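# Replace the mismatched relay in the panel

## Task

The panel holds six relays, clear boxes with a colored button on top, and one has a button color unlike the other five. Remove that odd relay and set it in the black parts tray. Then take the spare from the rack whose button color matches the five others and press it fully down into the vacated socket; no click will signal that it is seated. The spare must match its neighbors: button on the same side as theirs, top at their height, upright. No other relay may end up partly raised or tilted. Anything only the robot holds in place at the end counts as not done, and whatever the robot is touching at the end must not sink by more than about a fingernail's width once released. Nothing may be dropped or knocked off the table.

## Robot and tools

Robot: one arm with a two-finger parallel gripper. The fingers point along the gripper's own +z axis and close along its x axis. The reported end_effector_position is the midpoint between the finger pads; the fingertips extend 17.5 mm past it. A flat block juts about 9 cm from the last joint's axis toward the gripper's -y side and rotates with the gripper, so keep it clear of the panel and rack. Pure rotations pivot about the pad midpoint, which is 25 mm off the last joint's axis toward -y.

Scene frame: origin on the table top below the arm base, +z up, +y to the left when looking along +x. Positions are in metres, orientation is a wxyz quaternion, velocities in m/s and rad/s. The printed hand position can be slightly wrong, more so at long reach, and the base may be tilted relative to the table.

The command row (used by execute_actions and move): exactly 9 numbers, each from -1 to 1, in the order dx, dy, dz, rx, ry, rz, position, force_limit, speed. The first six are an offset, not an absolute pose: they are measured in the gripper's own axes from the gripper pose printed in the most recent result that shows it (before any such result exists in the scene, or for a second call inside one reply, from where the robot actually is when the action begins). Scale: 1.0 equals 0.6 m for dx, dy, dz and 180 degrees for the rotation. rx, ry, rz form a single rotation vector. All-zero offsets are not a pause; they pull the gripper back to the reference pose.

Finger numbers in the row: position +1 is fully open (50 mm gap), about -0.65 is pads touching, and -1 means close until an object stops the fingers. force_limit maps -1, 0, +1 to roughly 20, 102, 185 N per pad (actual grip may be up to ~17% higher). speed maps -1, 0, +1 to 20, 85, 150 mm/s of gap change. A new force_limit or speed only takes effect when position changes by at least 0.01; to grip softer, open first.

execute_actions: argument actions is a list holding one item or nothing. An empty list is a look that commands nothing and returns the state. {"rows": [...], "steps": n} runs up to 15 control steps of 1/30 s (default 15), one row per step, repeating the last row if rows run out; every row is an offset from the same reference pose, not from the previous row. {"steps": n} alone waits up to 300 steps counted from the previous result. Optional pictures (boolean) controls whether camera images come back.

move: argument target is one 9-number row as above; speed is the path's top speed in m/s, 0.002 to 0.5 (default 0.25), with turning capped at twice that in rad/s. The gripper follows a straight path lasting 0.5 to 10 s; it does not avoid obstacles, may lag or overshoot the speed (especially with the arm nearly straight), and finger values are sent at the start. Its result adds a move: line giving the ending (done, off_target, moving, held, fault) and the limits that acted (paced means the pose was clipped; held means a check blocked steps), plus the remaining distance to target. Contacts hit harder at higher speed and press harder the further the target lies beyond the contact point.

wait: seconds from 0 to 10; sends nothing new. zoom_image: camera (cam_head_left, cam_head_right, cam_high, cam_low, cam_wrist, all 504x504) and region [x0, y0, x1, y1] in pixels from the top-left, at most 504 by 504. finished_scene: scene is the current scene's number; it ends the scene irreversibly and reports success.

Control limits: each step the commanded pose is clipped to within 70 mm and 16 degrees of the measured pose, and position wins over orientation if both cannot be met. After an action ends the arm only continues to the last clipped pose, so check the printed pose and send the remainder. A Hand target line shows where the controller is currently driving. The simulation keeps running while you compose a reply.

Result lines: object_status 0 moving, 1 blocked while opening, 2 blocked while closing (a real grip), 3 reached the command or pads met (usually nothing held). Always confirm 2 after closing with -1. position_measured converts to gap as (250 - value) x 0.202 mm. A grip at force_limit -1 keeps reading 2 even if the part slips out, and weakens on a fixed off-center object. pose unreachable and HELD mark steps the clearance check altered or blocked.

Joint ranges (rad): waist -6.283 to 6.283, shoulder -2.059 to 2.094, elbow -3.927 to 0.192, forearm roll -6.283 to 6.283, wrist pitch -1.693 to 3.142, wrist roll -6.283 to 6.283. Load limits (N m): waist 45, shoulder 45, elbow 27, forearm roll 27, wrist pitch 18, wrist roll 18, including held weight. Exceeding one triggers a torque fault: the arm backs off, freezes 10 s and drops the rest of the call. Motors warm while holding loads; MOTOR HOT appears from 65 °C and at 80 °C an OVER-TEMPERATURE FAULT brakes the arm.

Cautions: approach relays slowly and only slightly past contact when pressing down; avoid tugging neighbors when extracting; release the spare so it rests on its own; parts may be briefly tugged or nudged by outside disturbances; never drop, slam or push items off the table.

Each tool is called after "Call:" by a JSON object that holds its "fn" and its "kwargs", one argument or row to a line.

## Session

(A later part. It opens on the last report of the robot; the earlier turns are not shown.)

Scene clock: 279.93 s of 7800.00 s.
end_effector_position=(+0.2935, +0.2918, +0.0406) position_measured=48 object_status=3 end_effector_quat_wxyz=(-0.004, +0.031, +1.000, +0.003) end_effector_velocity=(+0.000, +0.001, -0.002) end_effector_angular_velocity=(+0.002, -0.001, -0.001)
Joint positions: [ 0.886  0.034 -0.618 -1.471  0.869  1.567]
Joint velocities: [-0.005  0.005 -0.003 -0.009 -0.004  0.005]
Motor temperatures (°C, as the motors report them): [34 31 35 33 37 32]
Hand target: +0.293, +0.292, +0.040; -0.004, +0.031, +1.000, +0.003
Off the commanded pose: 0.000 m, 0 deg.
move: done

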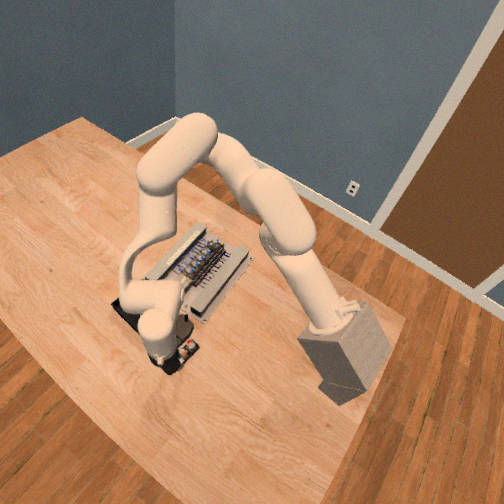

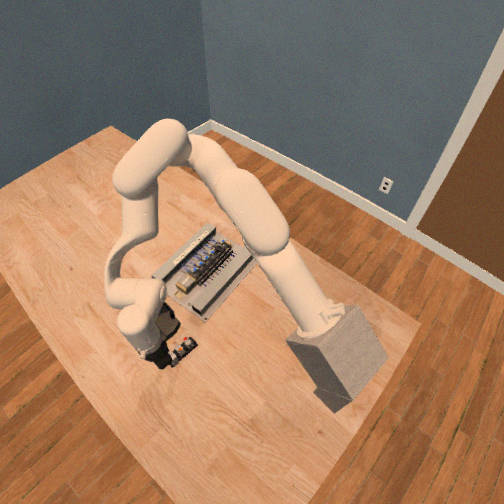

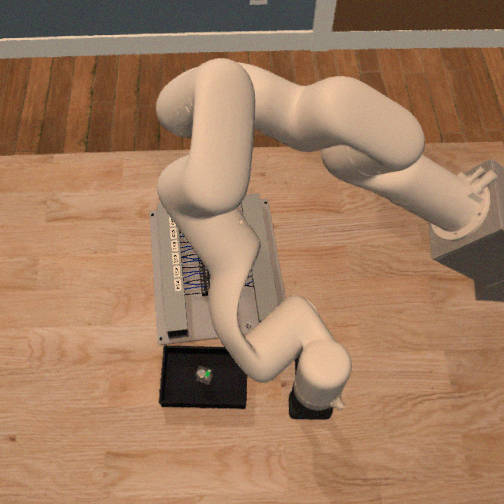

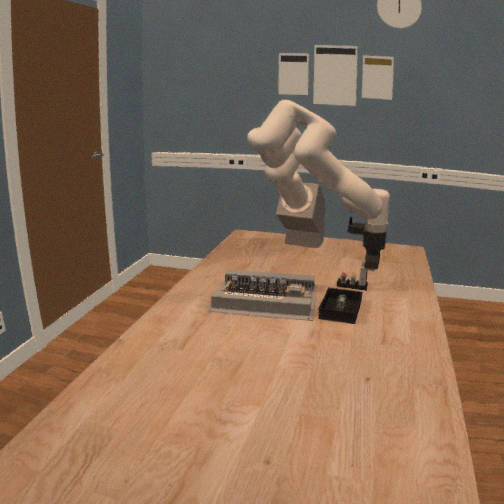

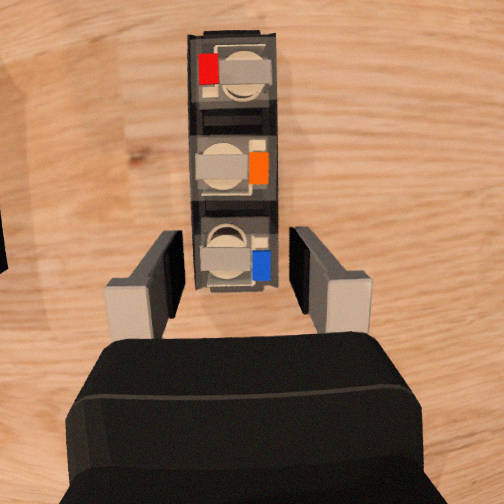

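Call:
{"fn": "move", "kwargs": {
  "target": [0,0.002,0,0,0,0,-1,0.3,0],
  "speed": 0.01
}}

Call:
{"fn": "move", "kwargs": {
  "target": [0,0,-0.17,0,0,0,-1,0.3,0],
  "speed": 0.1
}}

Call:
{"fn": "move", "kwargs": {
  "target": [-0.30,-0.10,0,0,0,-0.02,-1,0.3,0],
  "speed": 0.2
}}

Scene clock: 288.23 s of 7800.00 s.
end_effector_position=(+0.2935, +0.2928, +0.0405) position_measured=122 object_status=2 end_effector_quat_wxyz=(-0.004, +0.031, +1.000, +0.003) end_effector_velocity=(-0.000, +0.001, +0.000) end_effector_angular_velocity=(-0.000, +0.001, +0.001)
Joint positions: [ 0.888  0.037 -0.622 -1.47   0.87   1.566]
Joint velocities: [ 0.002  0.002 -0.002  0.002  0.001 -0.002]
Motor temperatures (°C, as the motors report them): [34 31 34 33 37 32]
Hand target: +0.294, +0.293, +0.041; -0.004, +0.031, +1.000, +0.003
Off the commanded pose: 0.000 m, 0 deg.
After step 90, 4.60 s passed at rest.
move: done

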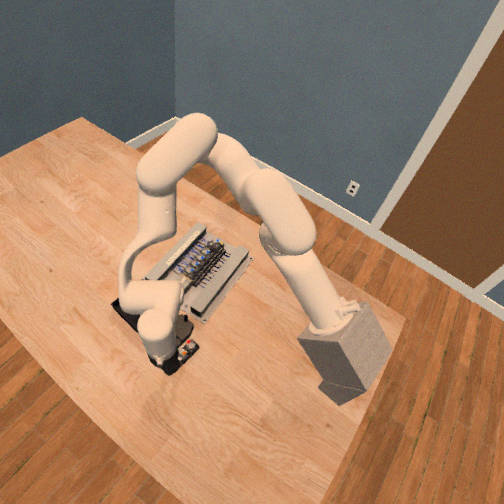

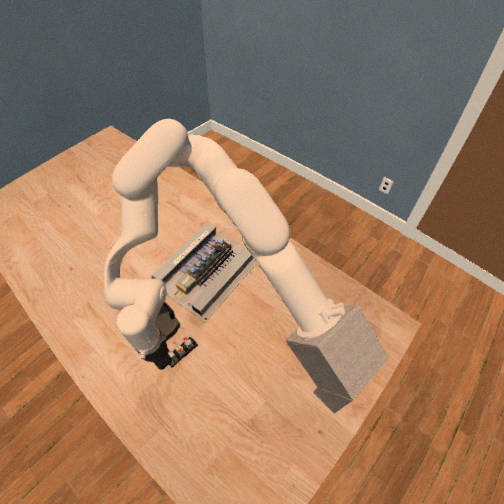

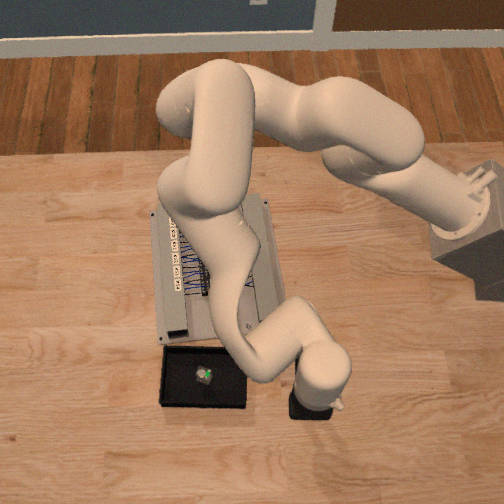

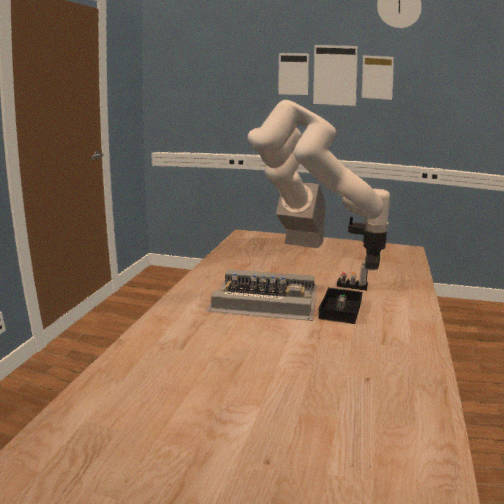

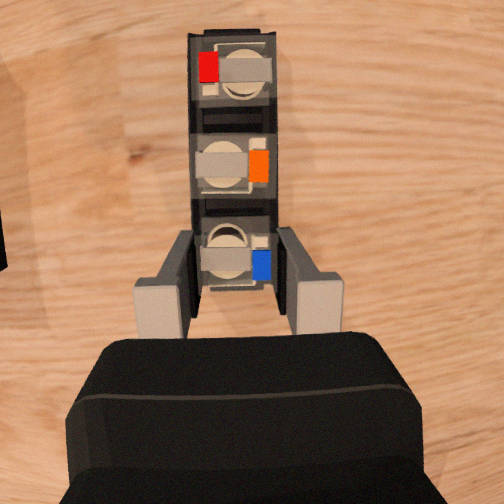

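Scene clock: 289.80 s of 7800.00 s.
end_effector_position=(+0.2940, +0.2925, +0.1424) position_measured=122 object_status=2 end_effector_quat_wxyz=(-0.004, +0.031, +1.000, +0.003) end_effector_velocity=(+0.000, +0.000, +0.003) end_effector_angular_velocity=(+0.000, -0.001, -0.000)
Joint positions: [ 1.164 -0.185 -0.565 -1.171  1.076  1.424]
Joint velocities: [ 0.008 -0.005 -0.001  0.006  0.007 -0.003]
Motor temperatures (°C, as the motors report them): [34 31 34 33 37 32]
Hand target: +0.294, +0.293, +0.143; -0.004, +0.031, +1.000, +0.003
Off the commanded pose: 0.000 m, 0 deg.
move: done

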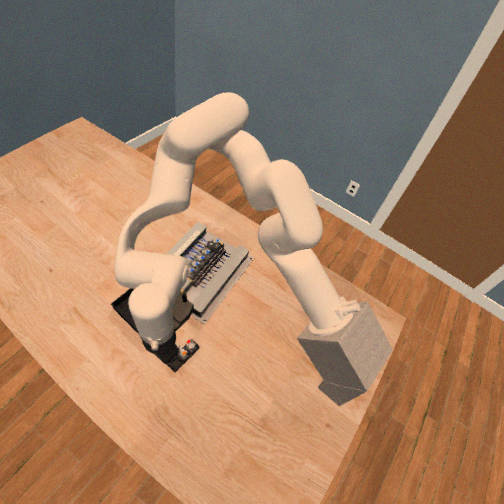

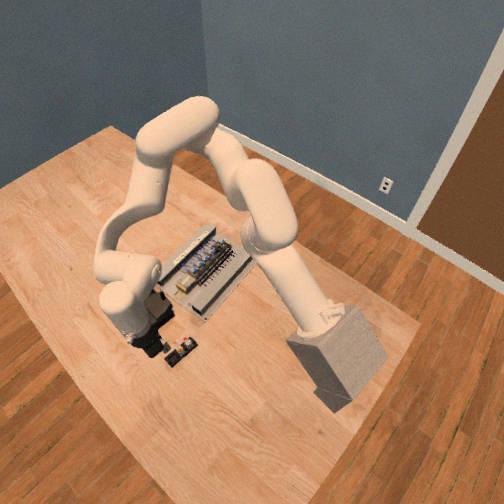

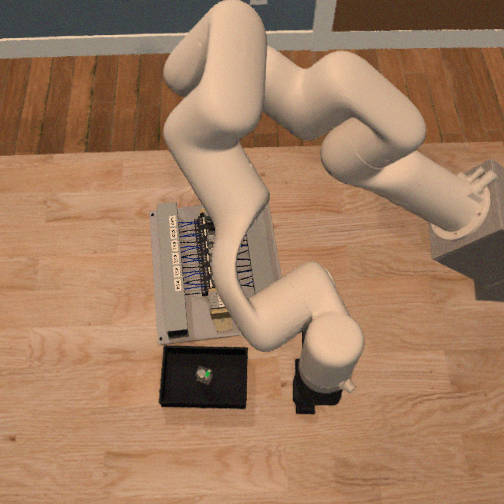

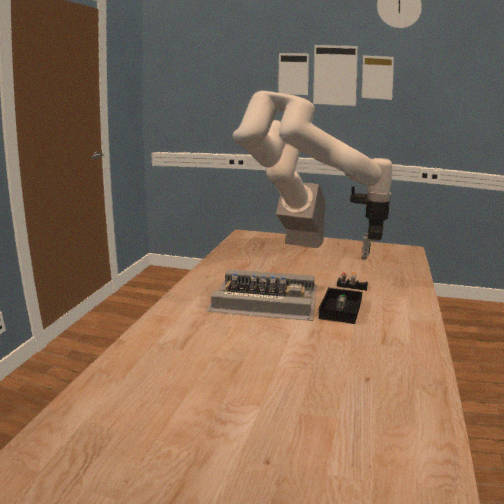

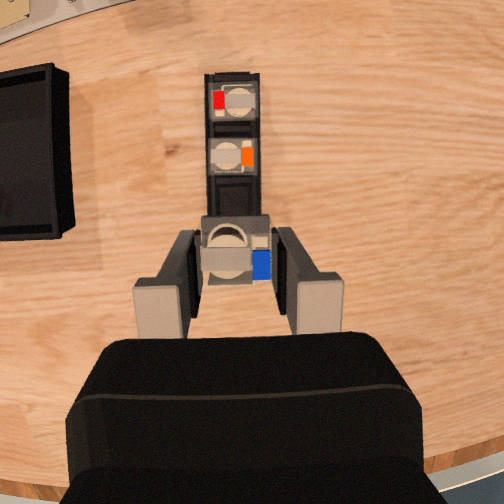

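Scene clock: 291.37 s of 7800.00 s.
end_effector_position=(+0.4703, +0.2216, +0.1411) position_measured=122 object_status=2 end_effector_quat_wxyz=(-0.003, -0.001, +1.000, +0.003) end_effector_velocity=(+0.003, -0.001, +0.000) end_effector_angular_velocity=(+0.003, +0.004, -0.000)
Joint positions: [ 0.802 -0.536 -0.627 -1.083  0.979  0.783]
Joint velocities: [-0.009 -0.002 -0.006  0.009 -0.006 -0.016]
Motor temperatures (°C, as the motors report them): [34 31 34 33 37 32]
Hand target: +0.471, +0.222, +0.141; -0.003, -0.001, +1.000, +0.003
Off the commanded pose: 0.001 m, 0 deg.
move: done

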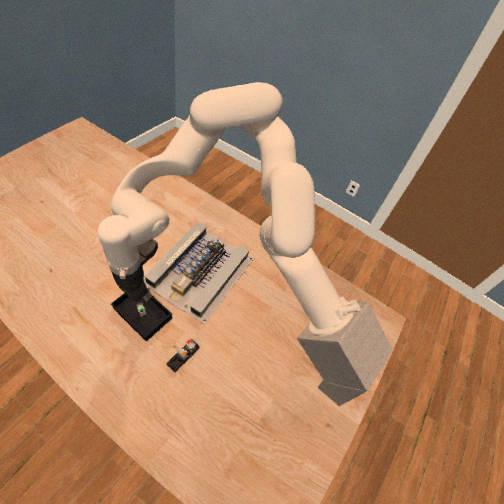

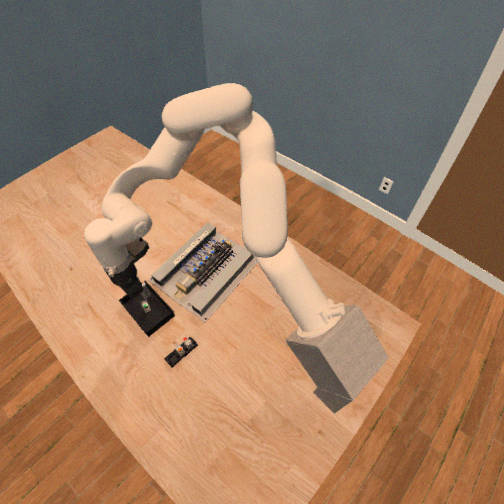

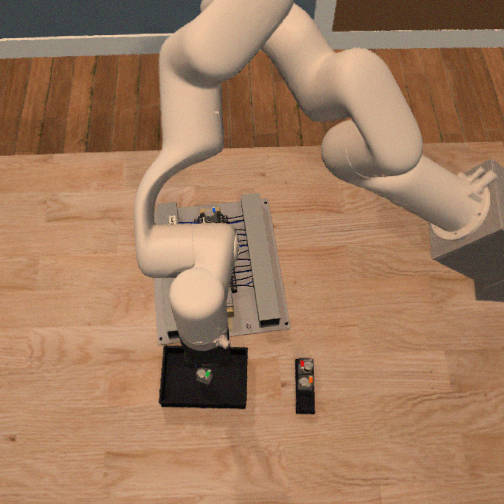

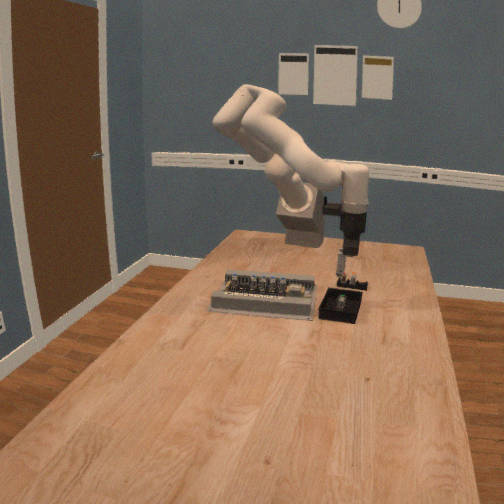

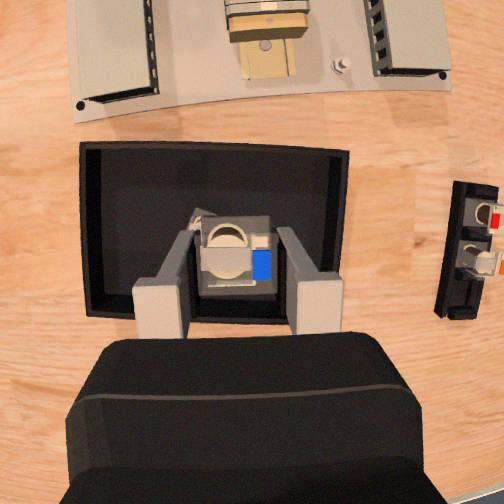

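Call:
{"fn": "move", "kwargs": {
  "target": [0.002,-0.508,0.05,0,0,-0.033,-1,0.3,0],
  "speed": 0.1
}}

Call:
{"fn": "zoom_image", "kwargs": {
  "camera": "cam_wrist",
  "region": [120,100,380,340]
}}

Scene clock: 304.77 s of 7800.00 s.
end_effector_position=(+0.4709, -0.0845, +0.1107) position_measured=122 object_status=2 end_effector_quat_wxyz=(-0.000, -0.053, +0.999, -0.000) end_effector_velocity=(-0.000, -0.001, -0.001) end_effector_angular_velocity=(+0.019, +0.002, +0.004)
Joint positions: [-0.342 -1.234 -0.119  0.04   0.393 -1.054]
Joint velocities: [-0.01   0.003 -0.004  0.071  0.006 -0.075]
Motor temperatures (°C, as the motors report them): [34 31 35 33 37 32]
Hand target: +0.471, -0.085, +0.111; -0.000, -0.053, +0.999, +0.001
Off the commanded pose: 0.003 m, 1 deg.
After step 90, 6.63 s passed at rest.
move: done

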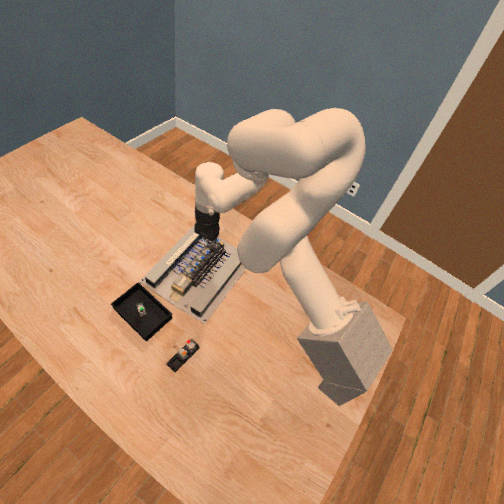

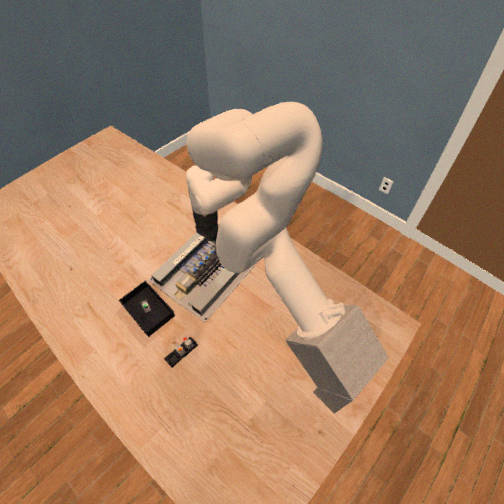

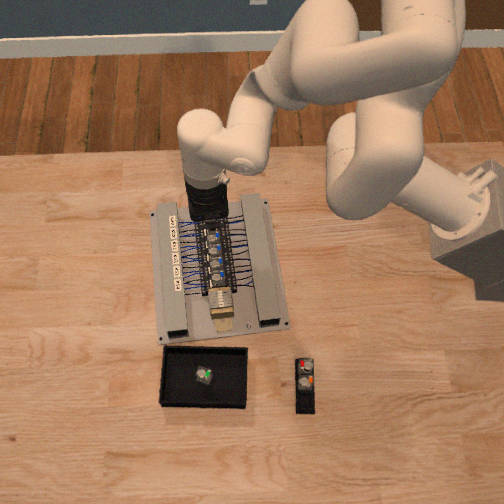

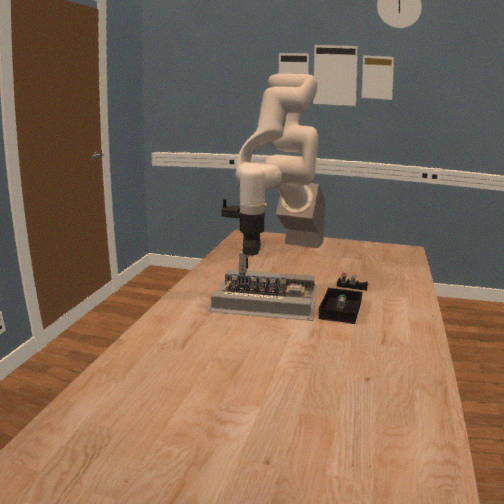

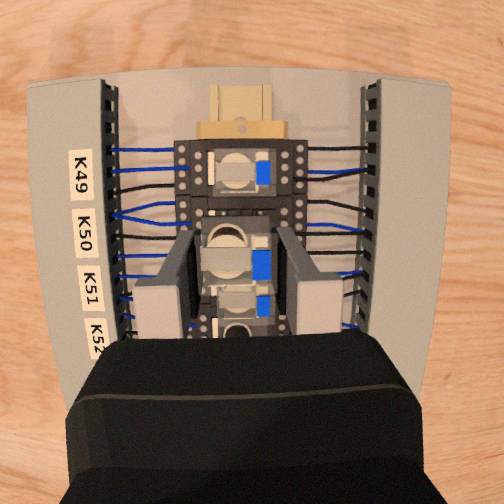

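Region (120, 100, 380, 340) of cam_wrist's 504x504 image, scaled by 1.938, with more detail than that image has; it fills the top 465 rows of this view, and the rest is white.

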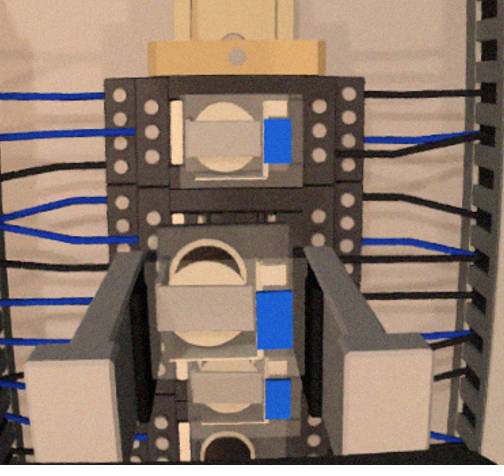

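Call:
{"fn": "move", "kwargs": {
  "target": [0.005,0.005,0.043,0,0,0,-1,0.3,0],
  "speed": 0.03
}}

Call:
{"fn": "zoom_image", "kwargs": {
  "camera": "cam_wrist",
  "region": [120,100,380,340]
}}

Scene clock: 319.83 s of 7800.00 s.
end_effector_position=(+0.4675, -0.0819, +0.0851) position_measured=122 object_status=2 end_effector_quat_wxyz=(-0.000, -0.053, +0.999, -0.000) end_effector_velocity=(+0.000, -0.000, -0.002) end_effector_angular_velocity=(-0.002, -0.001, -0.000)
Joint positions: [-0.331 -1.096 -0.112  0.027  0.248 -1.037]
Joint velocities: [-0.     0.015 -0.001 -0.003 -0.016  0.003]
Motor temperatures (°C, as the motors report them): [34 31 36 33 37 32]
Hand target: +0.467, -0.082, +0.085; -0.000, -0.053, +0.999, -0.000
Off the commanded pose: 0.000 m, 0 deg.
After step 90, 10.80 s passed at rest.
move: done

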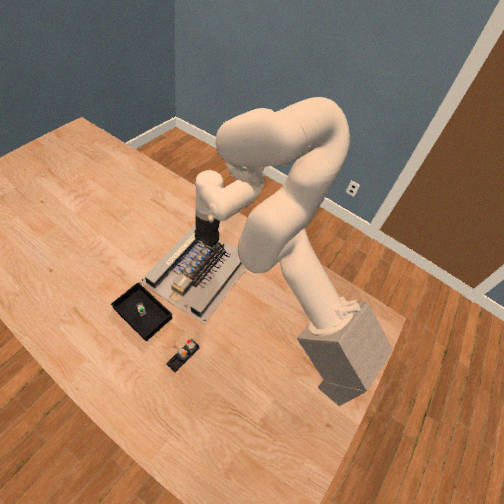

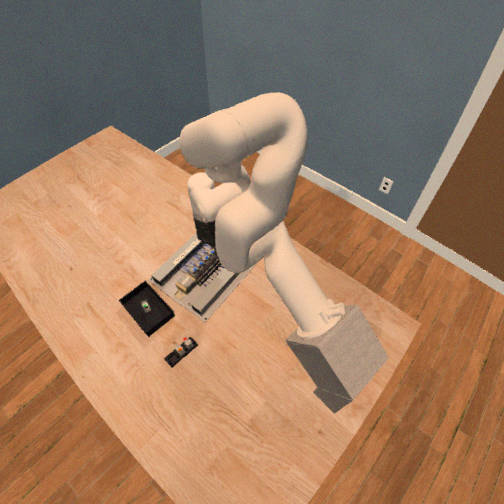

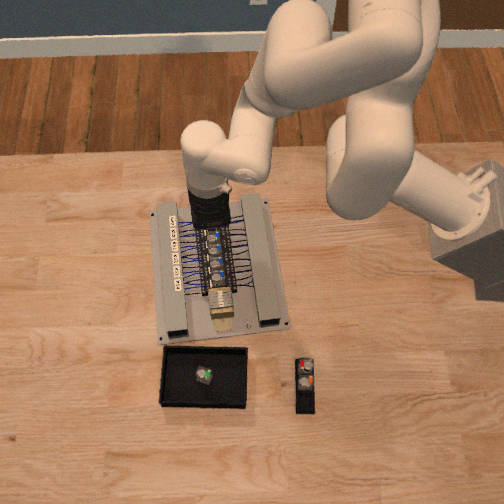

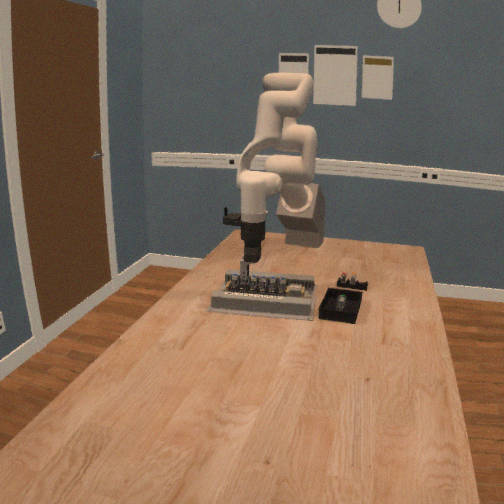

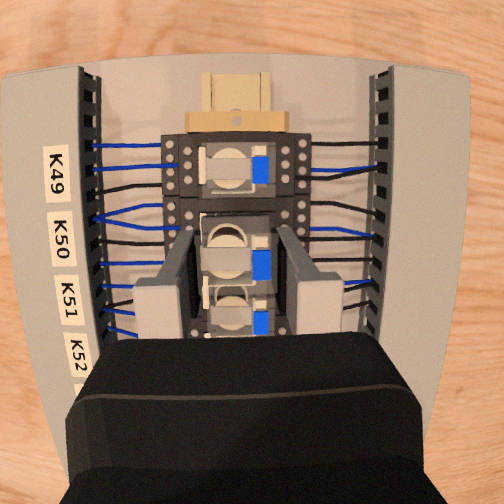

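Region (120, 100, 380, 340) of cam_wrist's 504x504 image, scaled by 1.938, with more detail than that image has; it fills the top 465 rows of this view, and the rest is white.

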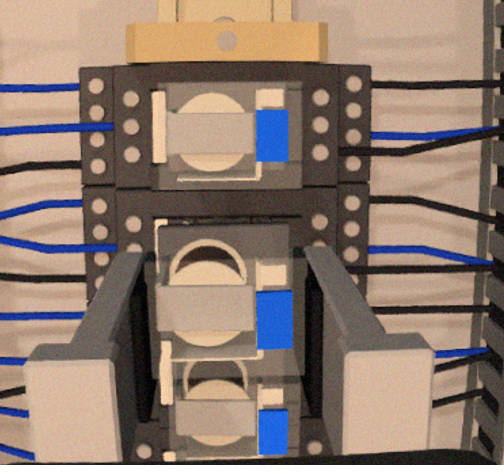

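Call:
{"fn": "move", "kwargs": {
  "target": [0.002,0.002,0.023,0,0,0,-1,0.3,0],
  "speed": 0.01
}}

Call:
{"fn": "zoom_image", "kwargs": {
  "camera": "cam_wrist",
  "region": [120,100,380,340]
}}

Scene clock: 327.23 s of 7800.00 s.
end_effector_position=(+0.4661, -0.0809, +0.0716) position_measured=122 object_status=2 end_effector_quat_wxyz=(-0.000, -0.053, +0.999, -0.000) end_effector_velocity=(+0.000, -0.000, -0.003) end_effector_angular_velocity=(-0.001, -0.002, -0.001)
Joint positions: [-0.327 -1.015 -0.115  0.022  0.17  -1.031]
Joint velocities: [ 0.     0.018 -0.002 -0.002 -0.019  0.003]
Motor temperatures (°C, as the motors report them): [33 31 36 33 37 32]
Hand target: +0.466, -0.081, +0.071; -0.000, -0.053, +0.999, -0.000
Off the commanded pose: 0.000 m, 0 deg.
After step 90, 2.83 s passed at rest.
move: done

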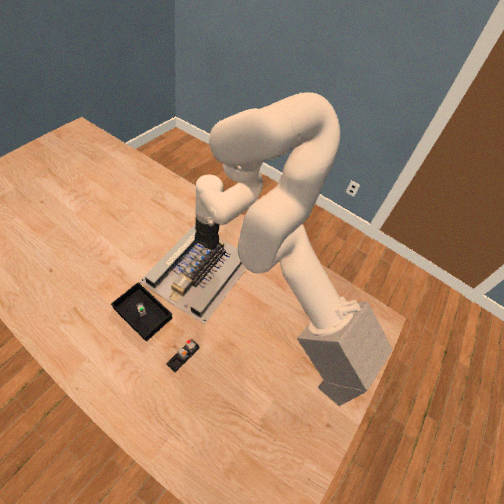

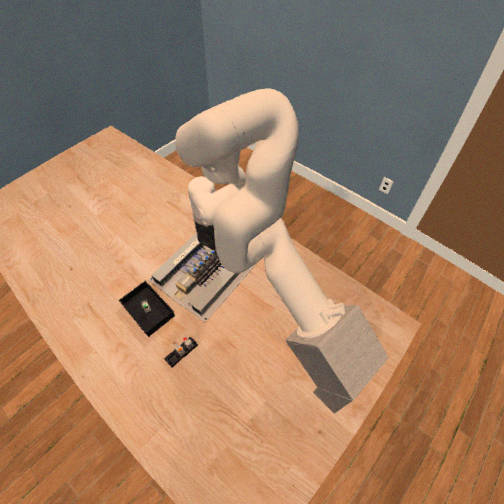

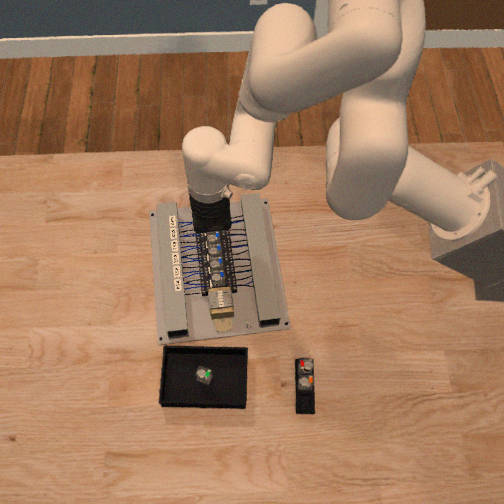

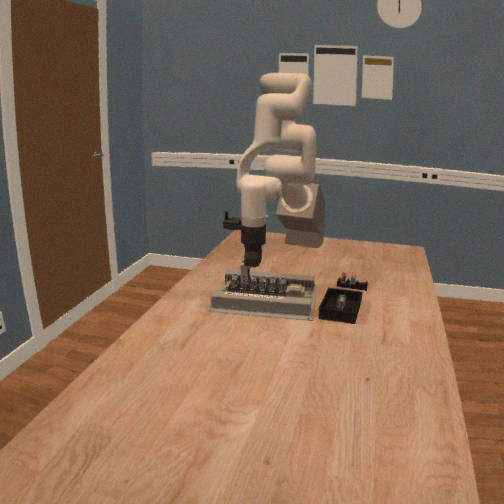

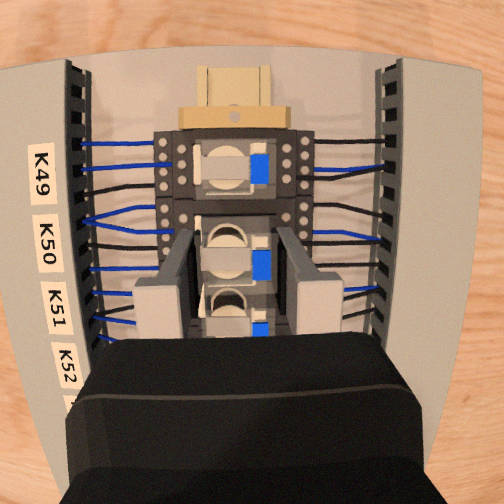

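Region (120, 100, 380, 340) of cam_wrist's 504x504 image, scaled by 1.938, with more detail than that image has; it fills the top 465 rows of this view, and the rest is white.

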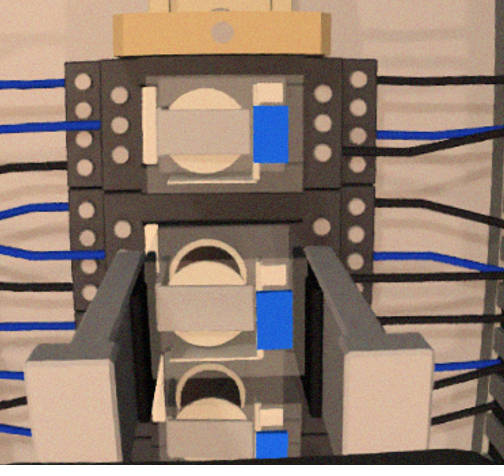

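Call:
{"fn": "move", "kwargs": {
  "target": [0.002,0,0.024,0,0,0,-1,0.3,0],
  "speed": 0.004
}}

Call:
{"fn": "zoom_image", "kwargs": {
  "camera": "cam_wrist",
  "region": [120,100,380,340]
}}

Scene clock: 336.60 s of 7800.00 s.
end_effector_position=(+0.4684, -0.0816, +0.0598) position_measured=122 object_status=2 end_effector_quat_wxyz=(+0.005, -0.053, +0.999, -0.001) end_effector_velocity=(-0.001, +0.000, -0.000) end_effector_angular_velocity=(+0.001, -0.001, -0.001)
Joint positions: [-0.326 -0.935 -0.125  0.028  0.089 -1.036]
Joint velocities: [ 0.001  0.     0.003  0.002 -0.004 -0.   ]
Motor temperatures (°C, as the motors report them): [33 31 36 33 37 32]
Hand target: +0.465, -0.081, +0.057; -0.000, -0.053, +0.999, -0.000
Off the commanded pose: 0.004 m, 1 deg.
After step 90, 2.60 s passed at rest.
move: off_target

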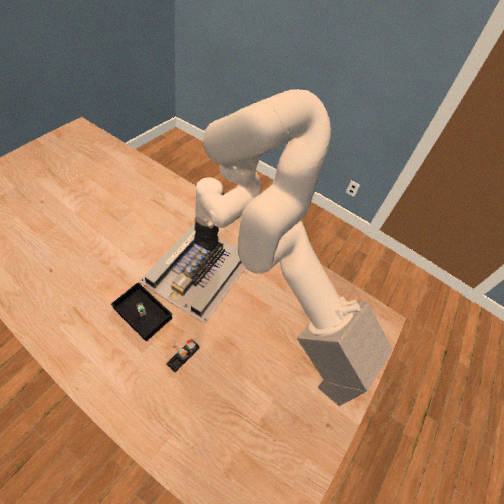

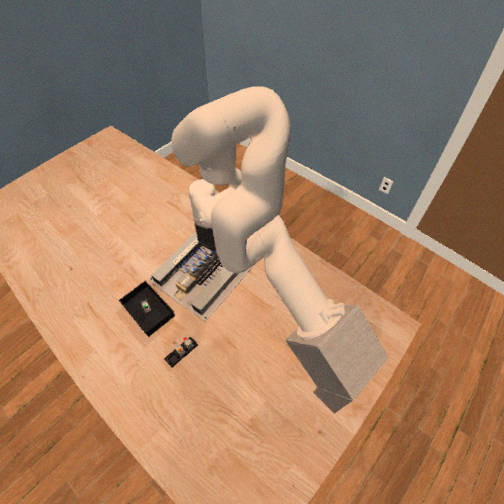

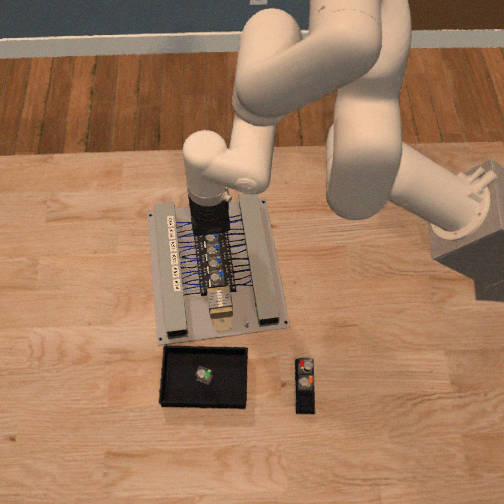

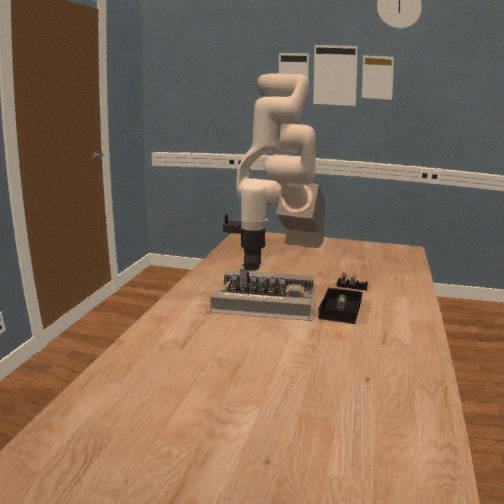

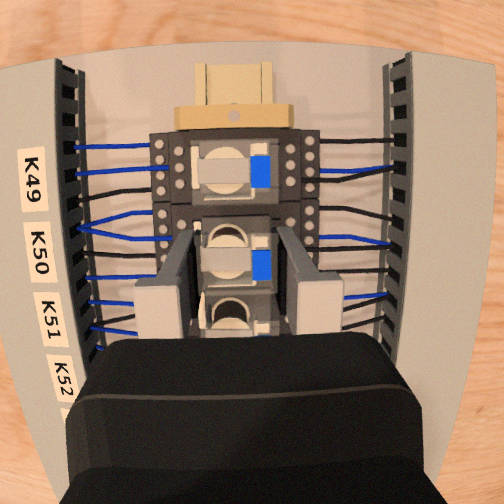

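Region (120, 100, 380, 340) of cam_wrist's 504x504 image, scaled by 1.938, with more detail than that image has; it fills the top 465 rows of this view, and the rest is white.

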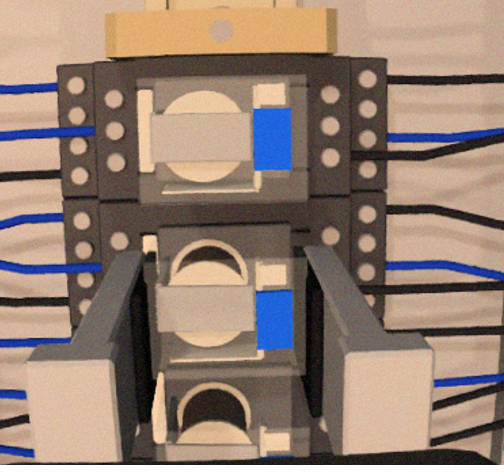

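Call:
{"fn": "move", "kwargs": {
  "target": [0,0,0.004,0,0,0,-1,0.3,0],
  "speed": 0.004
}}

Call:
{"fn": "move", "kwargs": {
  "target": [0,0,-0.002,0,0,0,0.7,0.3,0],
  "speed": 0.004
}}

Call:
{"fn": "move", "kwargs": {
  "target": [0,0,-0.1,0,0,0,0.7,0.3,0],
  "speed": 0.05
}}

Call:
{"fn": "zoom_image", "kwargs": {
  "camera": "cam_low",
  "region": [200,240,320,320]
}}

Scene clock: 353.03 s of 7800.00 s.
end_effector_position=(+0.4718, -0.0819, +0.0598) position_measured=122 object_status=2 end_effector_quat_wxyz=(+0.010, -0.053, +0.999, -0.002) end_effector_velocity=(-0.000, -0.000, +0.000) end_effector_angular_velocity=(-0.001, -0.000, -0.002)
Joint positions: [-0.326 -0.927 -0.128  0.028  0.075 -1.037]
Joint velocities: [-0.001 -0.     0.001  0.    -0.001  0.002]
Motor temperatures (°C, as the motors report them): [33 31 35 33 37 32]
Hand target: +0.468, -0.082, +0.057; +0.005, -0.053, +0.999, -0.001
Off the commanded pose: 0.004 m, 1 deg.
After step 90, 12.50 s passed at rest.
move: off_target

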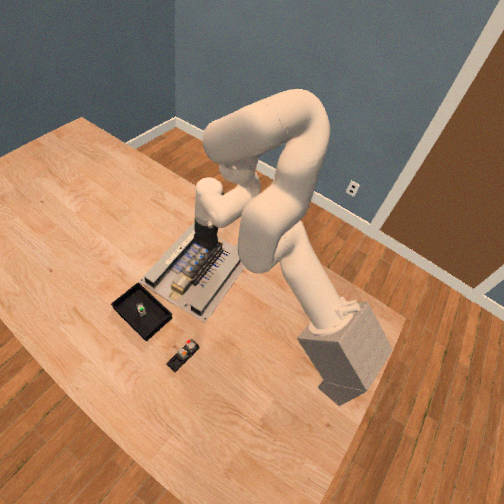

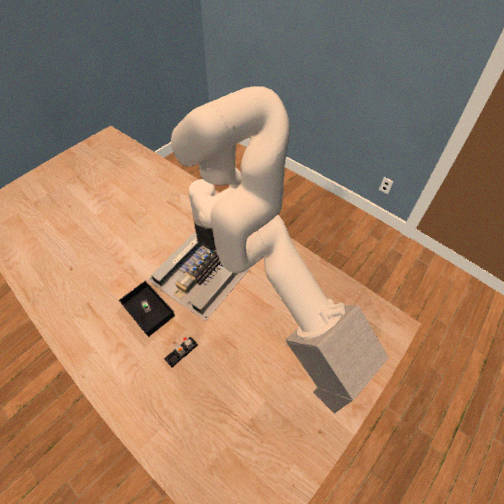

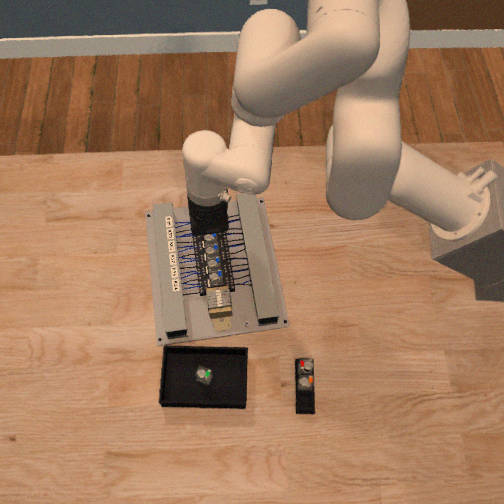

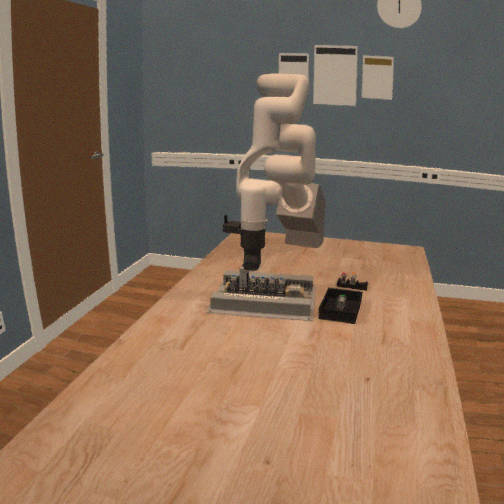

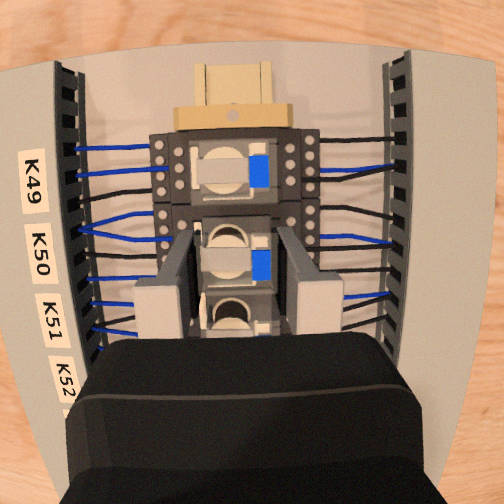

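Scene clock: 353.73 s of 7800.00 s.
end_effector_position=(+0.4715, -0.0818, +0.0607) position_measured=48 object_status=3 end_effector_quat_wxyz=(+0.009, -0.053, +0.999, -0.002) end_effector_velocity=(+0.002, -0.000, +0.002) end_effector_angular_velocity=(-0.000, -0.005, -0.002)
Joint positions: [-0.326 -0.934 -0.127  0.028  0.081 -1.037]
Joint velocities: [-0.    -0.007 -0.001  0.002  0.003 -0.   ]
Motor temperatures (°C, as the motors report them): [33 31 35 33 37 32]
Hand target: +0.472, -0.082, +0.061; +0.010, -0.053, +0.999, -0.002
Off the commanded pose: 0.000 m, 0 deg.
move: done

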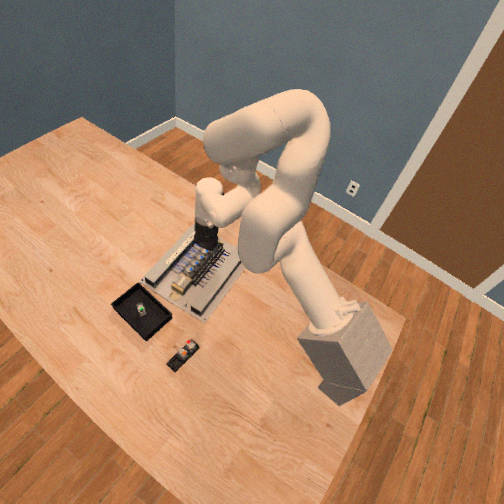

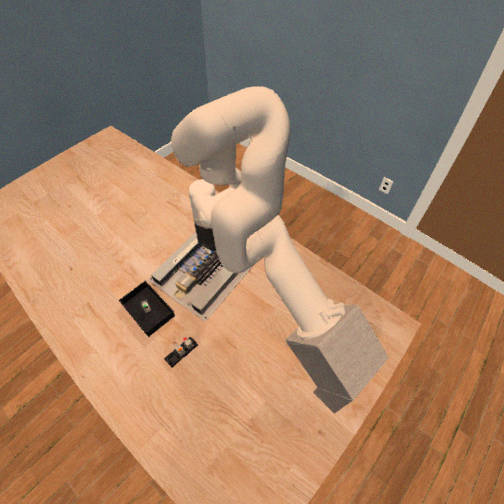

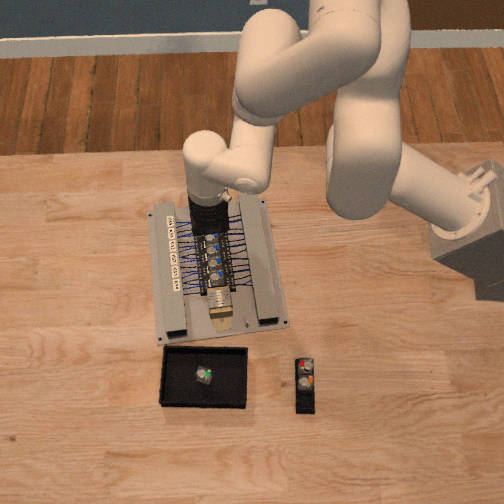

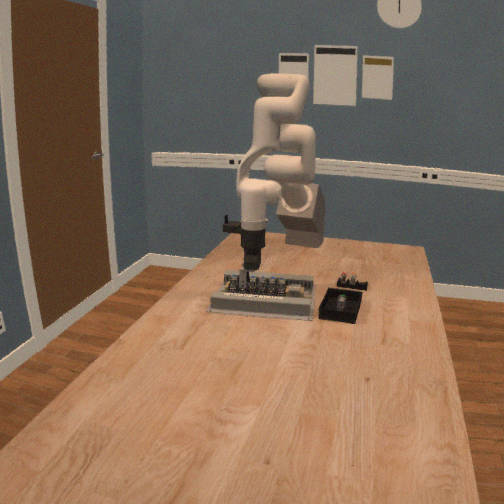

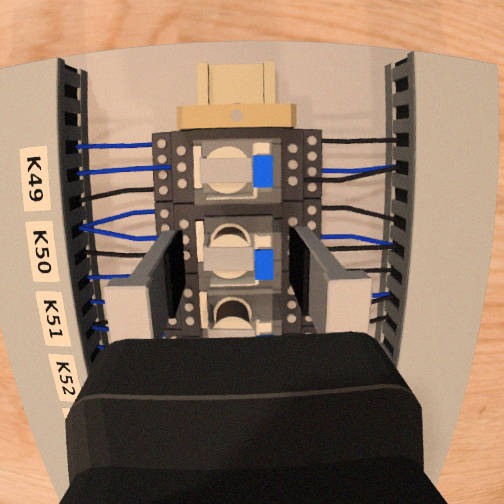

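Scene clock: 355.43 s of 7800.00 s.
end_effector_position=(+0.4706, -0.0816, +0.1206) position_measured=48 object_status=3 end_effector_quat_wxyz=(+0.009, -0.053, +0.999, -0.002) end_effector_velocity=(-0.000, +0.000, +0.003) end_effector_angular_velocity=(-0.000, -0.000, +0.002)
Joint positions: [-0.332 -1.305 -0.1    0.02   0.426 -1.031]
Joint velocities: [ 0.    -0.016  0.    -0.002  0.015  0.   ]
Motor temperatures (°C, as the motors report them): [33 31 35 33 37 32]
Hand target: +0.471, -0.082, +0.121; +0.009, -0.053, +0.999, -0.002
Off the commanded pose: 0.000 m, 0 deg.
move: done

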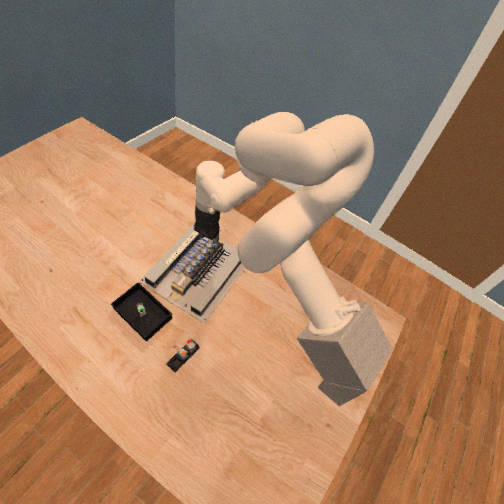

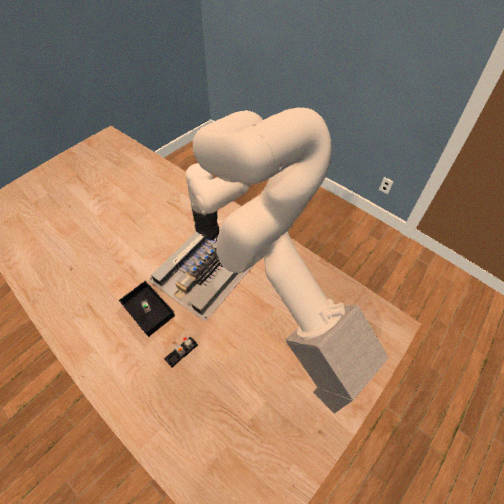

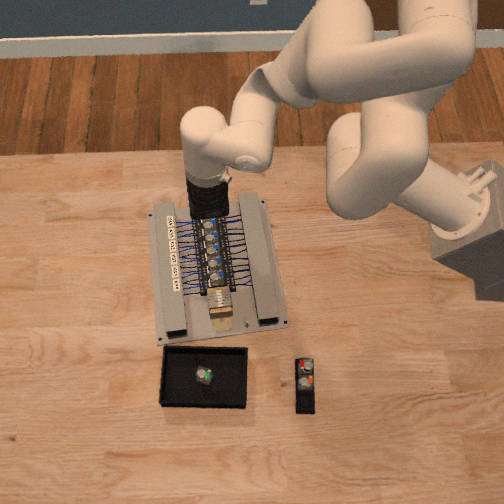

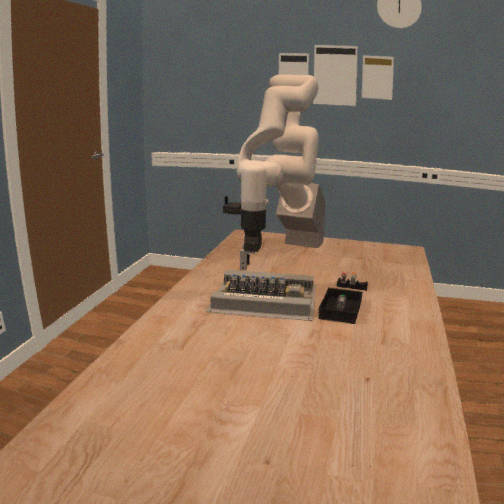

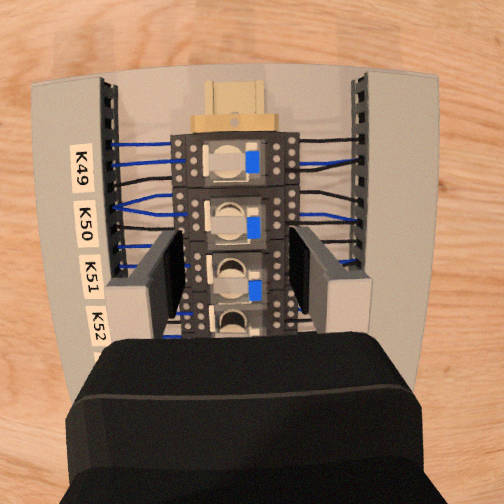

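Region (200, 240, 320, 320) of cam_low's 504x504 image, scaled by 4.200, with more detail than that image has.

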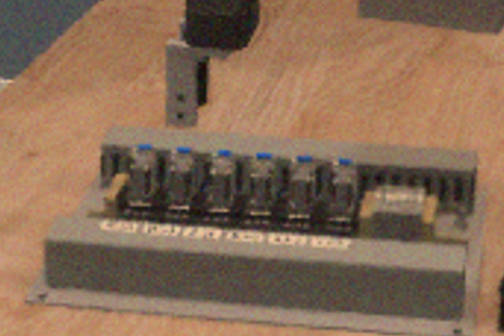

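Call:
{"fn": "finished_scene", "kwargs": {
  "scene": 2
}}

The scene is finished: the task was done.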